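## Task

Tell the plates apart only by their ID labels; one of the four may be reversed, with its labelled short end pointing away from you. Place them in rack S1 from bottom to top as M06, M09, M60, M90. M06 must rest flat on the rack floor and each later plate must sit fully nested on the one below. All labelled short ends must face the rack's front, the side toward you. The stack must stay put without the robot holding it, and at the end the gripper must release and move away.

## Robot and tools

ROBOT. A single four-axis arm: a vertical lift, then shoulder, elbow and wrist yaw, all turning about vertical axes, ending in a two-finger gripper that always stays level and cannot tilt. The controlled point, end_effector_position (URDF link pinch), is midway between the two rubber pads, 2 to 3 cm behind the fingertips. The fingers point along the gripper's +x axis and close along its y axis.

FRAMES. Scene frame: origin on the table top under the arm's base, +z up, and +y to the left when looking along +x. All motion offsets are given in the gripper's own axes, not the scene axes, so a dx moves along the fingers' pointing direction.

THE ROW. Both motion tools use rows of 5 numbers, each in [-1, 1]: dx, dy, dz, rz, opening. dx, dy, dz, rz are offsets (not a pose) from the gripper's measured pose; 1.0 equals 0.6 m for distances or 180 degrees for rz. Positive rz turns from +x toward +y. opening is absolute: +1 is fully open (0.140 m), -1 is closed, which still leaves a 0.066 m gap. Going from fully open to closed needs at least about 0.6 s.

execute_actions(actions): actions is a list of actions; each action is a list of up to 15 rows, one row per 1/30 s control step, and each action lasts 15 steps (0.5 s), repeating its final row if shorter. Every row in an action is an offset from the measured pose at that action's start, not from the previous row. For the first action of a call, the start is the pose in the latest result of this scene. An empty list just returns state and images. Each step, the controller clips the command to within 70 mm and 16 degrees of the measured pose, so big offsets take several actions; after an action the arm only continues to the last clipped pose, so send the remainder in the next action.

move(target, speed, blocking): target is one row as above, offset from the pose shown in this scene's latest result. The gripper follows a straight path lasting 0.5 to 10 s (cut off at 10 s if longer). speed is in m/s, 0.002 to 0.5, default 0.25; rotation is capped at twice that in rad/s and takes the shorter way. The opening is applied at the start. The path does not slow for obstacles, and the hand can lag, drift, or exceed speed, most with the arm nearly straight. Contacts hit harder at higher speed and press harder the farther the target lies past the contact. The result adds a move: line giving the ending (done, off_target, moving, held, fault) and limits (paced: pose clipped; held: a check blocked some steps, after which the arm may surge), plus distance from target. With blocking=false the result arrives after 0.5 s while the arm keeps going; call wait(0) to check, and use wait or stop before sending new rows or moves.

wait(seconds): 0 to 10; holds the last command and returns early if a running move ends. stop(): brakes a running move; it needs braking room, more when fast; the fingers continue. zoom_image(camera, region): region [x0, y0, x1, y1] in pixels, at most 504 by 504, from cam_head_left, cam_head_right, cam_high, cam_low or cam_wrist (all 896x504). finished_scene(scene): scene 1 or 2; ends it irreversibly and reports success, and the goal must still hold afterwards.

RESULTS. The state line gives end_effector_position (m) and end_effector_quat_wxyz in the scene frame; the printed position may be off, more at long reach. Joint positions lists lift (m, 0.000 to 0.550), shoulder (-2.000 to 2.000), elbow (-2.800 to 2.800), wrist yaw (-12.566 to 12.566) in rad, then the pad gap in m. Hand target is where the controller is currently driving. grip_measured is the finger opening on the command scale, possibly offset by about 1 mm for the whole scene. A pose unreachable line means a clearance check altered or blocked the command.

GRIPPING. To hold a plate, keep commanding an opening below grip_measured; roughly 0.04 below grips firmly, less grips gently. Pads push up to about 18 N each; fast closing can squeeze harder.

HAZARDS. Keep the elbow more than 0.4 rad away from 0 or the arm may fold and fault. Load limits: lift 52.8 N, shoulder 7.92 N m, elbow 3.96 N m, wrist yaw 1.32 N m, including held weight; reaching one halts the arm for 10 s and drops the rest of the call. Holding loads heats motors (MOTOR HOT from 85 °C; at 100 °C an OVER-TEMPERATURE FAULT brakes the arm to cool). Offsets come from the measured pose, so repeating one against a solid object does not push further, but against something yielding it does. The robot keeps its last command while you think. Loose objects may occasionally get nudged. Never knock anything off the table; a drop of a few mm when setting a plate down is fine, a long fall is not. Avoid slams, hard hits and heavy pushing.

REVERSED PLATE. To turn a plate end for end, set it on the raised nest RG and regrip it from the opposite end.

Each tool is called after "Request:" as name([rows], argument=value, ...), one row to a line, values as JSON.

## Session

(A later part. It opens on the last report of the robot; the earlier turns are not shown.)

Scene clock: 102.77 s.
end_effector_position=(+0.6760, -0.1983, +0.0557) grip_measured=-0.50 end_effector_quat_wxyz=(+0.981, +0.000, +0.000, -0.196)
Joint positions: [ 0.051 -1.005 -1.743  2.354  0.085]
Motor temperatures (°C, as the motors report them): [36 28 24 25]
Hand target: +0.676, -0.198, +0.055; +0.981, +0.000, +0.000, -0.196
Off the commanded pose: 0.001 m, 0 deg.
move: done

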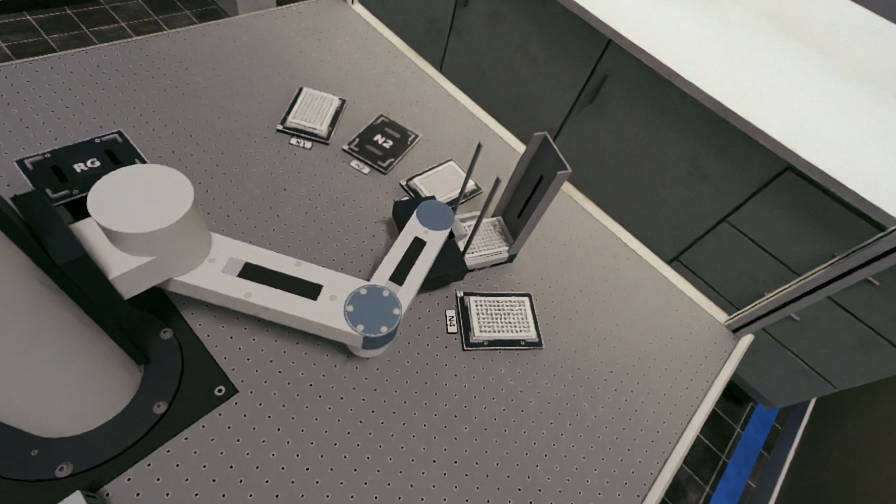

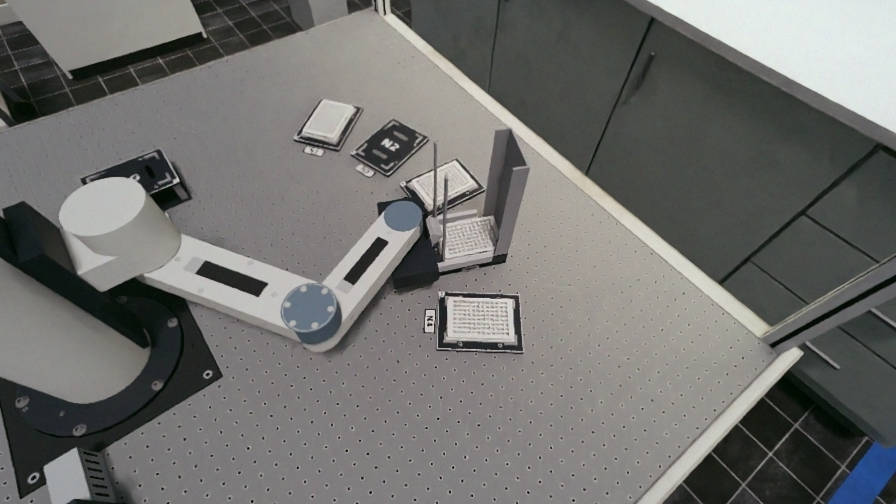

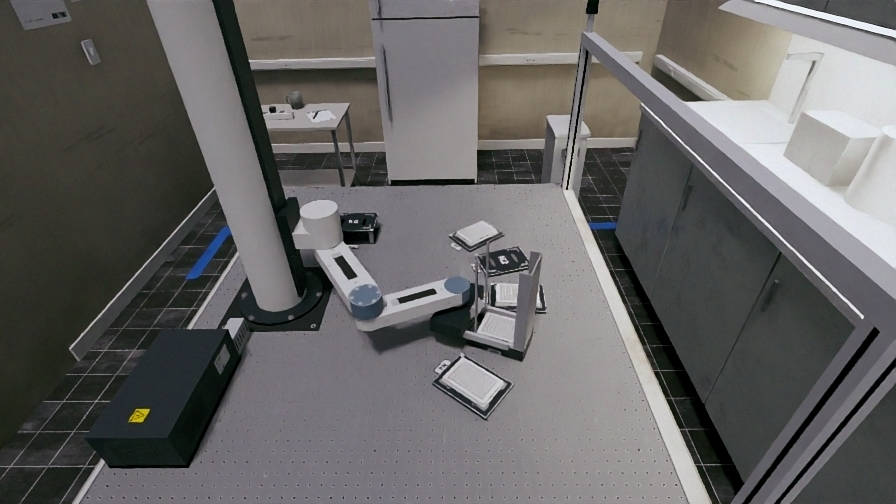

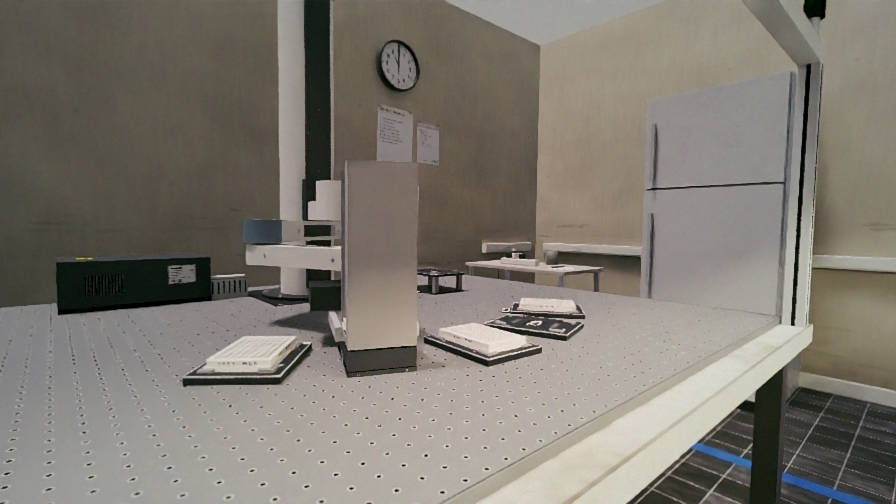

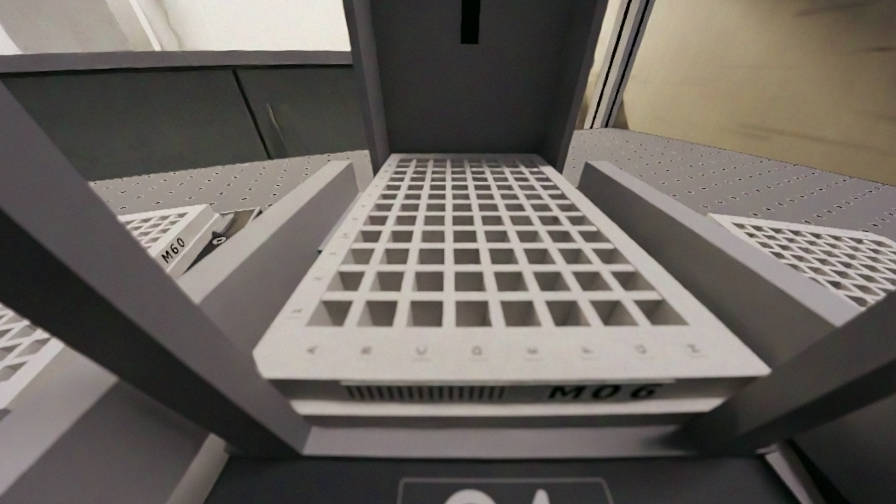

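Request:
execute_actions([
  [[0,0,0.002,0,0.3]],
])

Request:
move(target=[-0.2333,0,0,0,0.3], speed=0.35)

Request:
move(target=[-0.021,-0.218,0.0135,-0.097,0.1], speed=0.35)

Scene clock: 113.43 s.
end_effector_position=(+0.6760, -0.1983, +0.0569) grip_measured=+0.30 end_effector_quat_wxyz=(+0.981, +0.000, +0.000, -0.196)
Joint positions: [ 0.052 -1.005 -1.743  2.353  0.114]
Motor temperatures (°C, as the motors report them): [35 28 24 25]
Hand target: +0.676, -0.198, +0.057; +0.981, +0.000, +0.000, -0.196
Off the commanded pose: 0.000 m, 0 deg.

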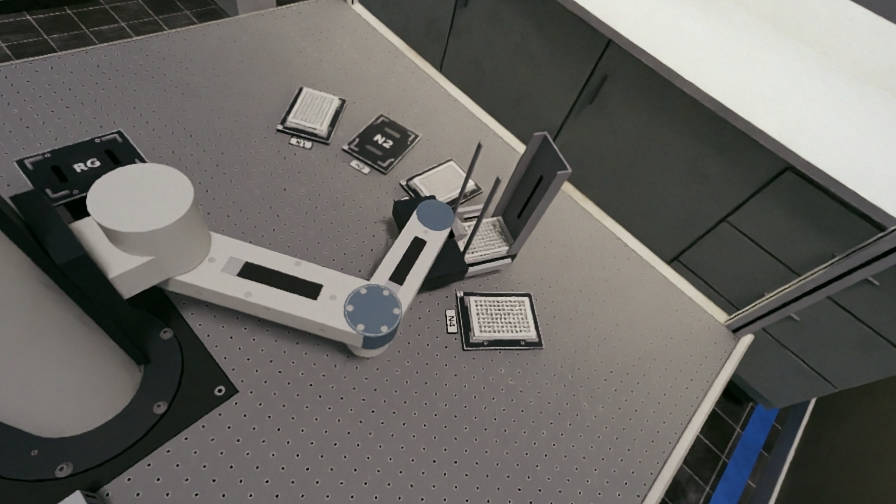

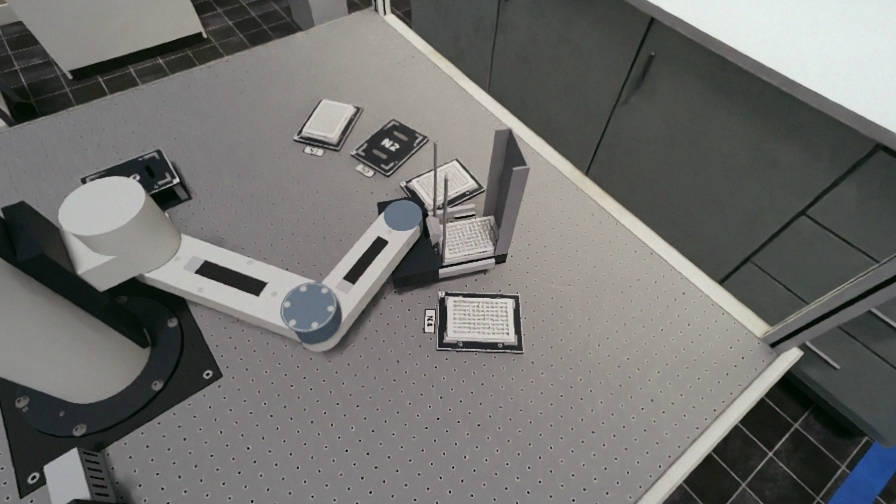

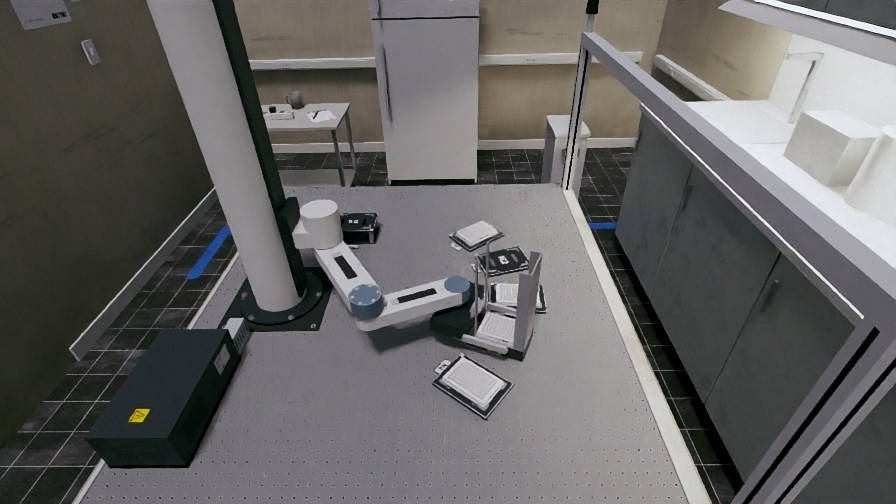

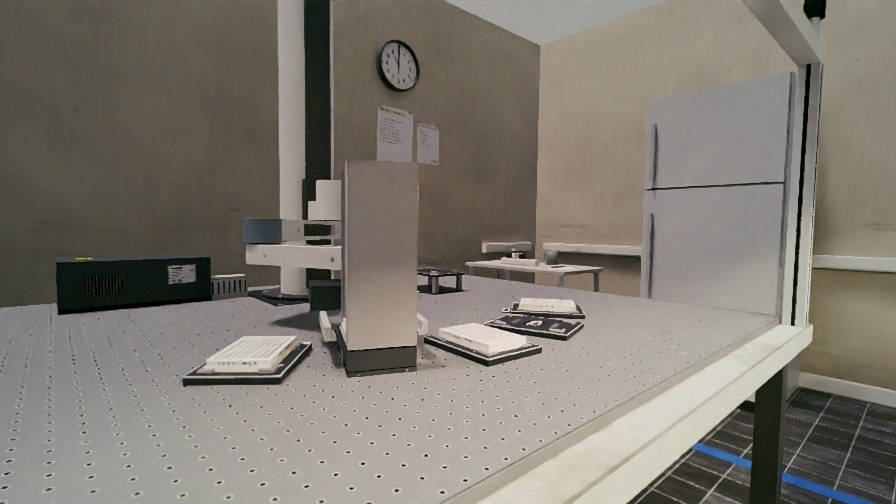

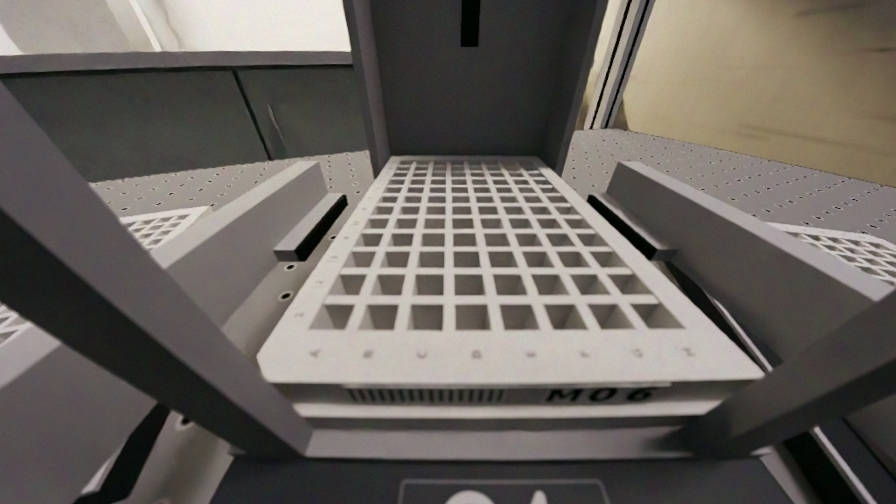

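Scene clock: 114.30 s.
end_effector_position=(+0.5468, -0.1443, +0.0569) grip_measured=+0.30 end_effector_quat_wxyz=(+0.981, +0.000, +0.000, -0.196)
Joint positions: [ 0.052 -1.277 -1.032  1.914  0.114]
Motor temperatures (°C, as the motors report them): [35 28 24 25]
Hand target: +0.547, -0.144, +0.057; +0.981, +0.000, +0.000, -0.196
Off the commanded pose: 0.000 m, 0 deg.
move: done

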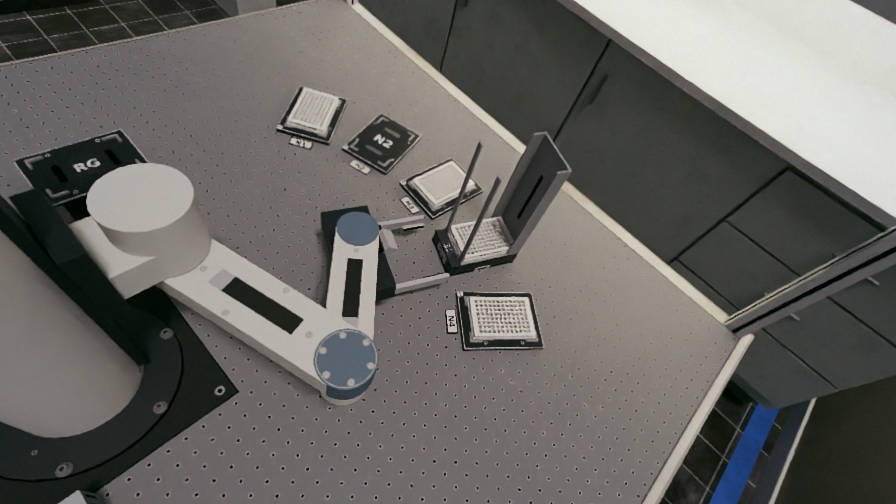

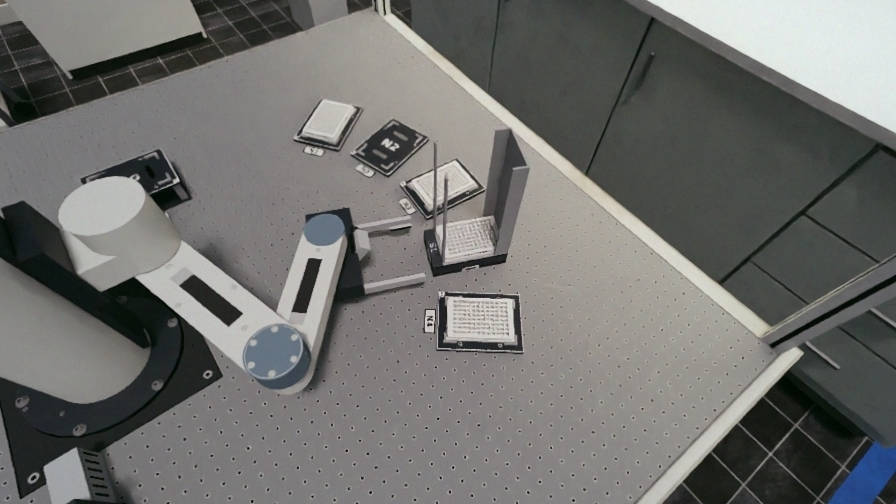

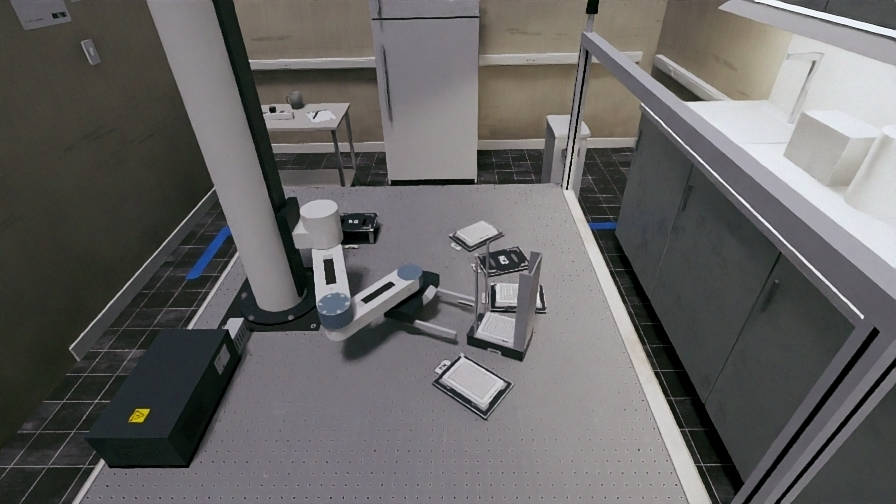

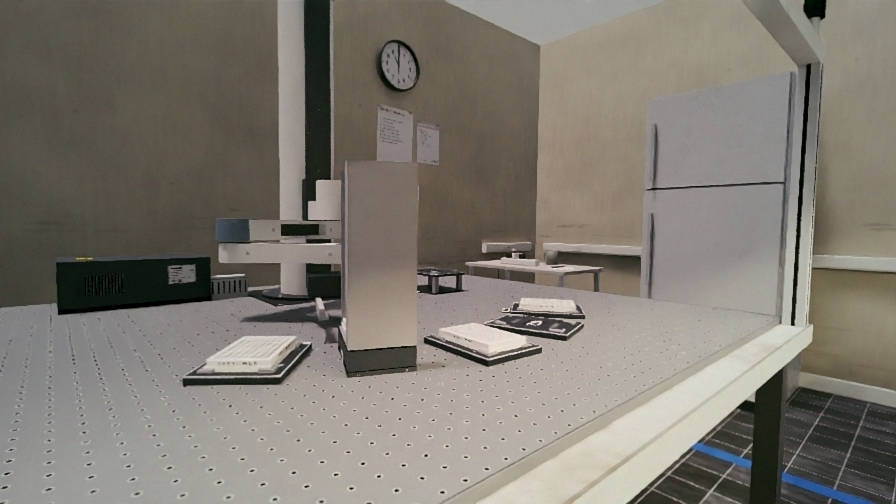

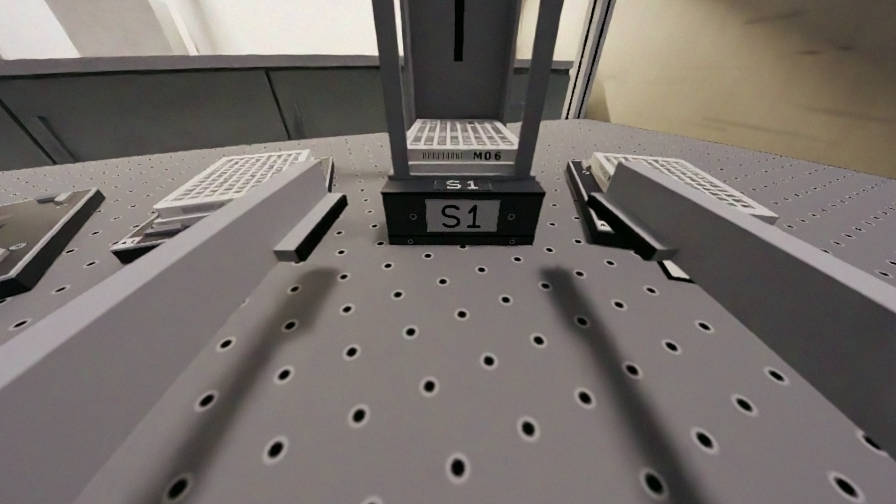

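Scene clock: 115.17 s.
end_effector_position=(+0.4847, -0.2602, +0.0650) grip_measured=+0.10 end_effector_quat_wxyz=(+0.939, +0.000, +0.000, -0.343)
Joint positions: [ 0.06  -1.609 -1.057  1.966  0.107]
Motor temperatures (°C, as the motors report them): [35 28 24 25]
Hand target: +0.485, -0.260, +0.065; +0.939, +0.000, +0.000, -0.343
Off the commanded pose: 0.000 m, 0 deg.
move: done

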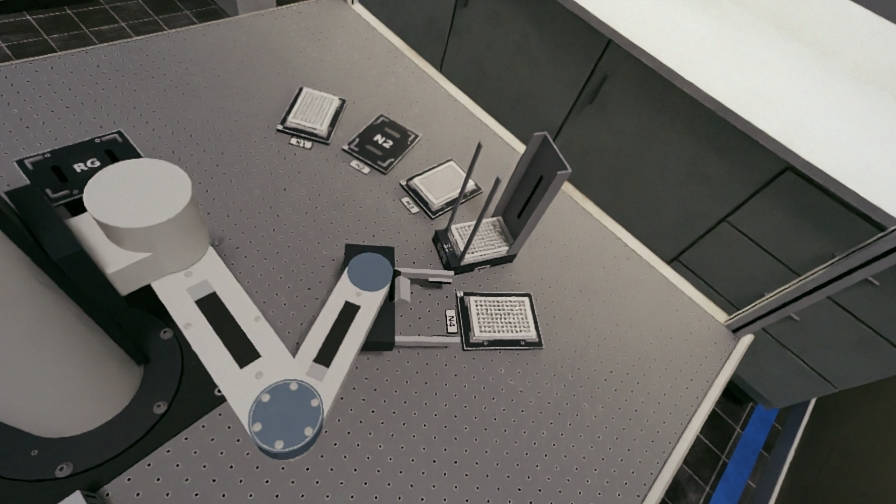

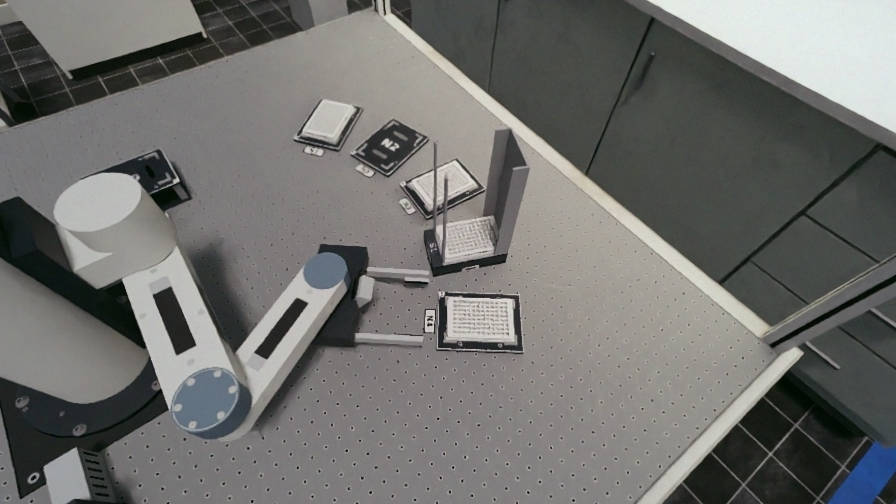

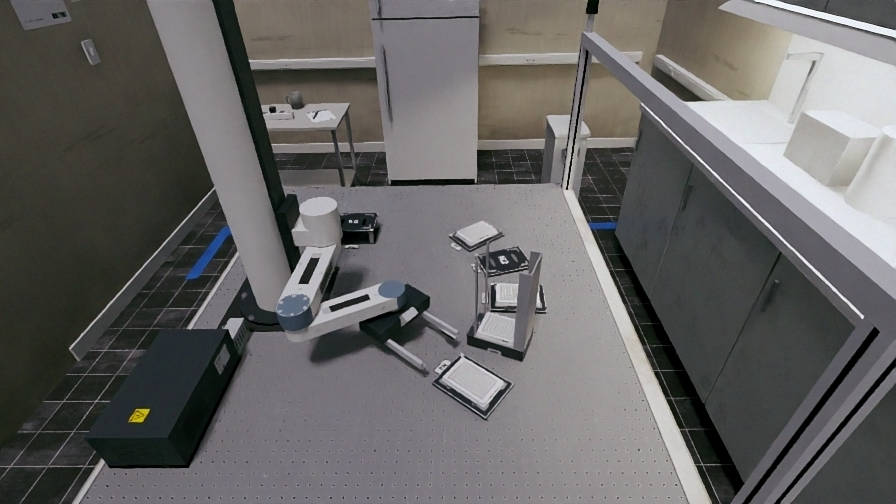

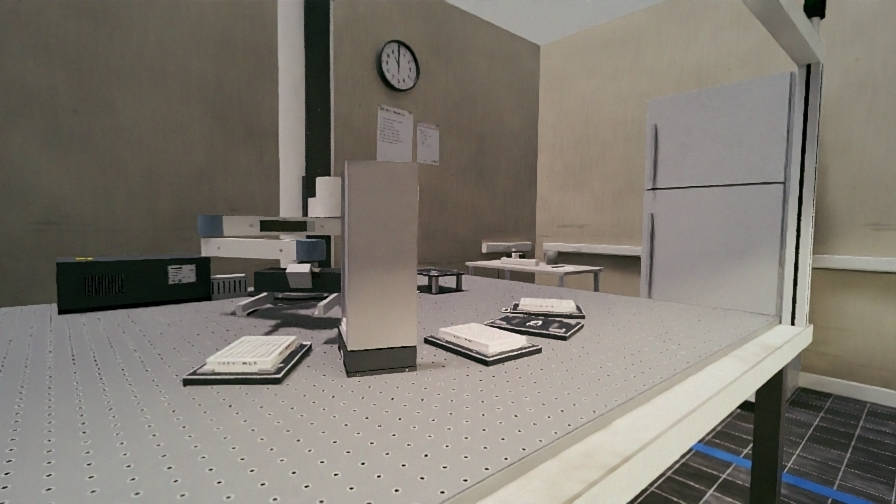

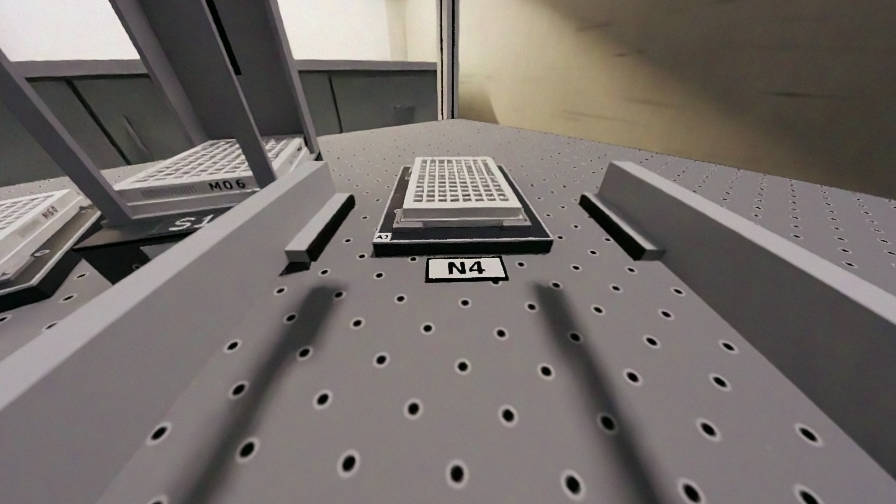

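Request:
move(target=[0.205,0.003,-0.03,0.01,0.0], speed=0.2)

Scene clock: 121.20 s.
end_effector_position=(+0.5798, -0.3383, +0.0470) grip_measured=+0.00 end_effector_quat_wxyz=(+0.945, +0.000, +0.000, -0.328)
Joint positions: [ 0.042 -1.369 -1.677  2.377  0.103]
Motor temperatures (°C, as the motors report them): [36 28 24 25]
Hand target: +0.580, -0.338, +0.047; +0.945, +0.000, +0.000, -0.328
Off the commanded pose: 0.000 m, 0 deg.
move: done

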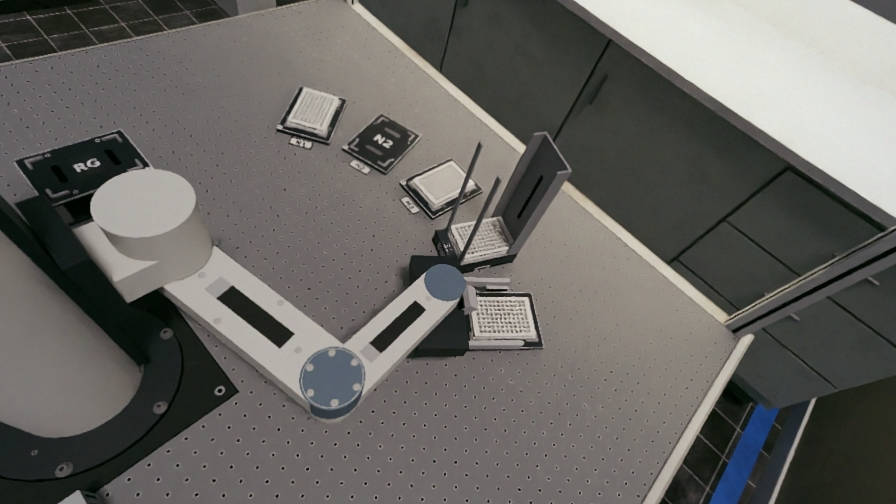

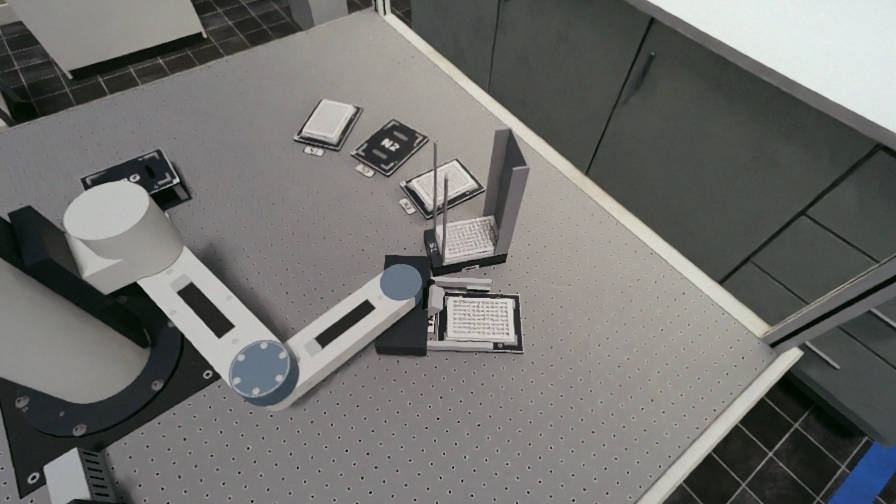

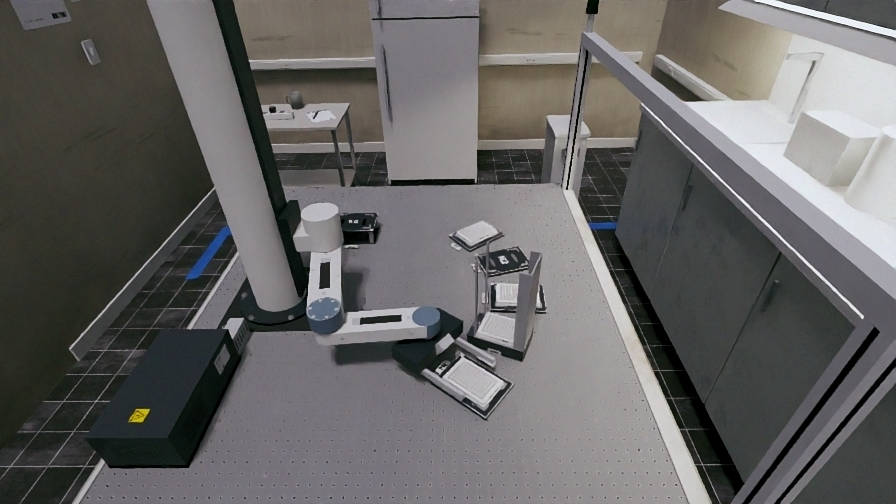

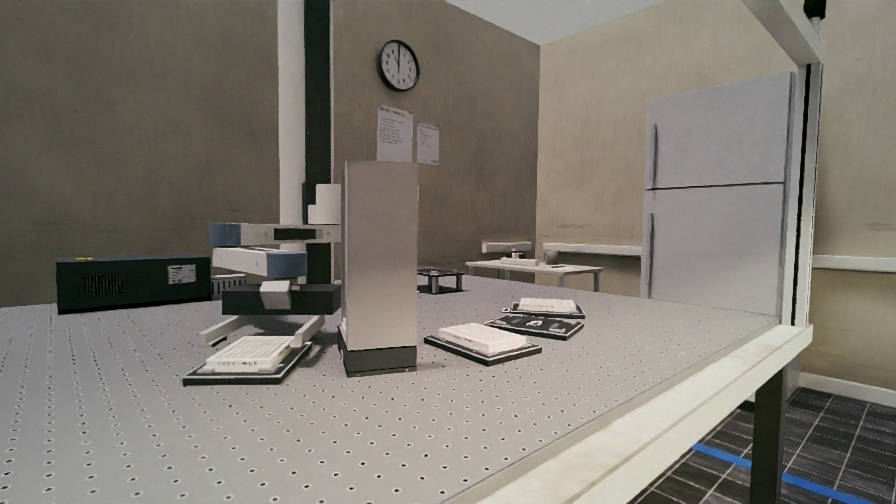

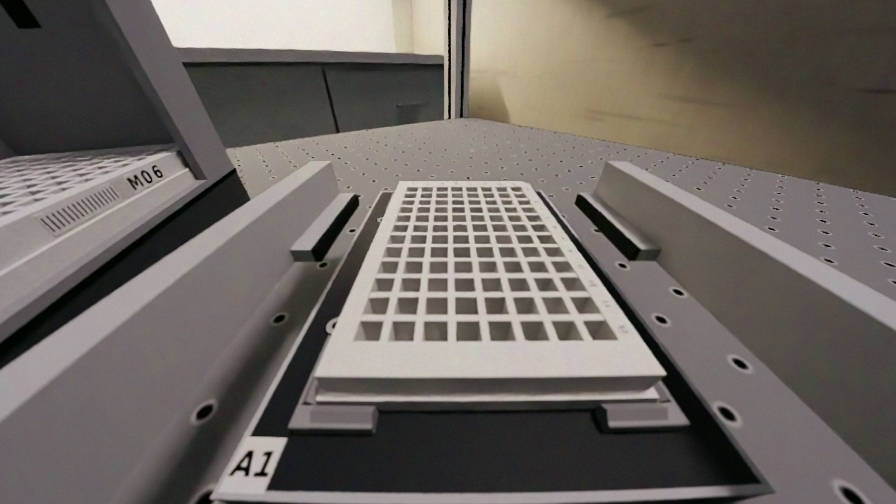

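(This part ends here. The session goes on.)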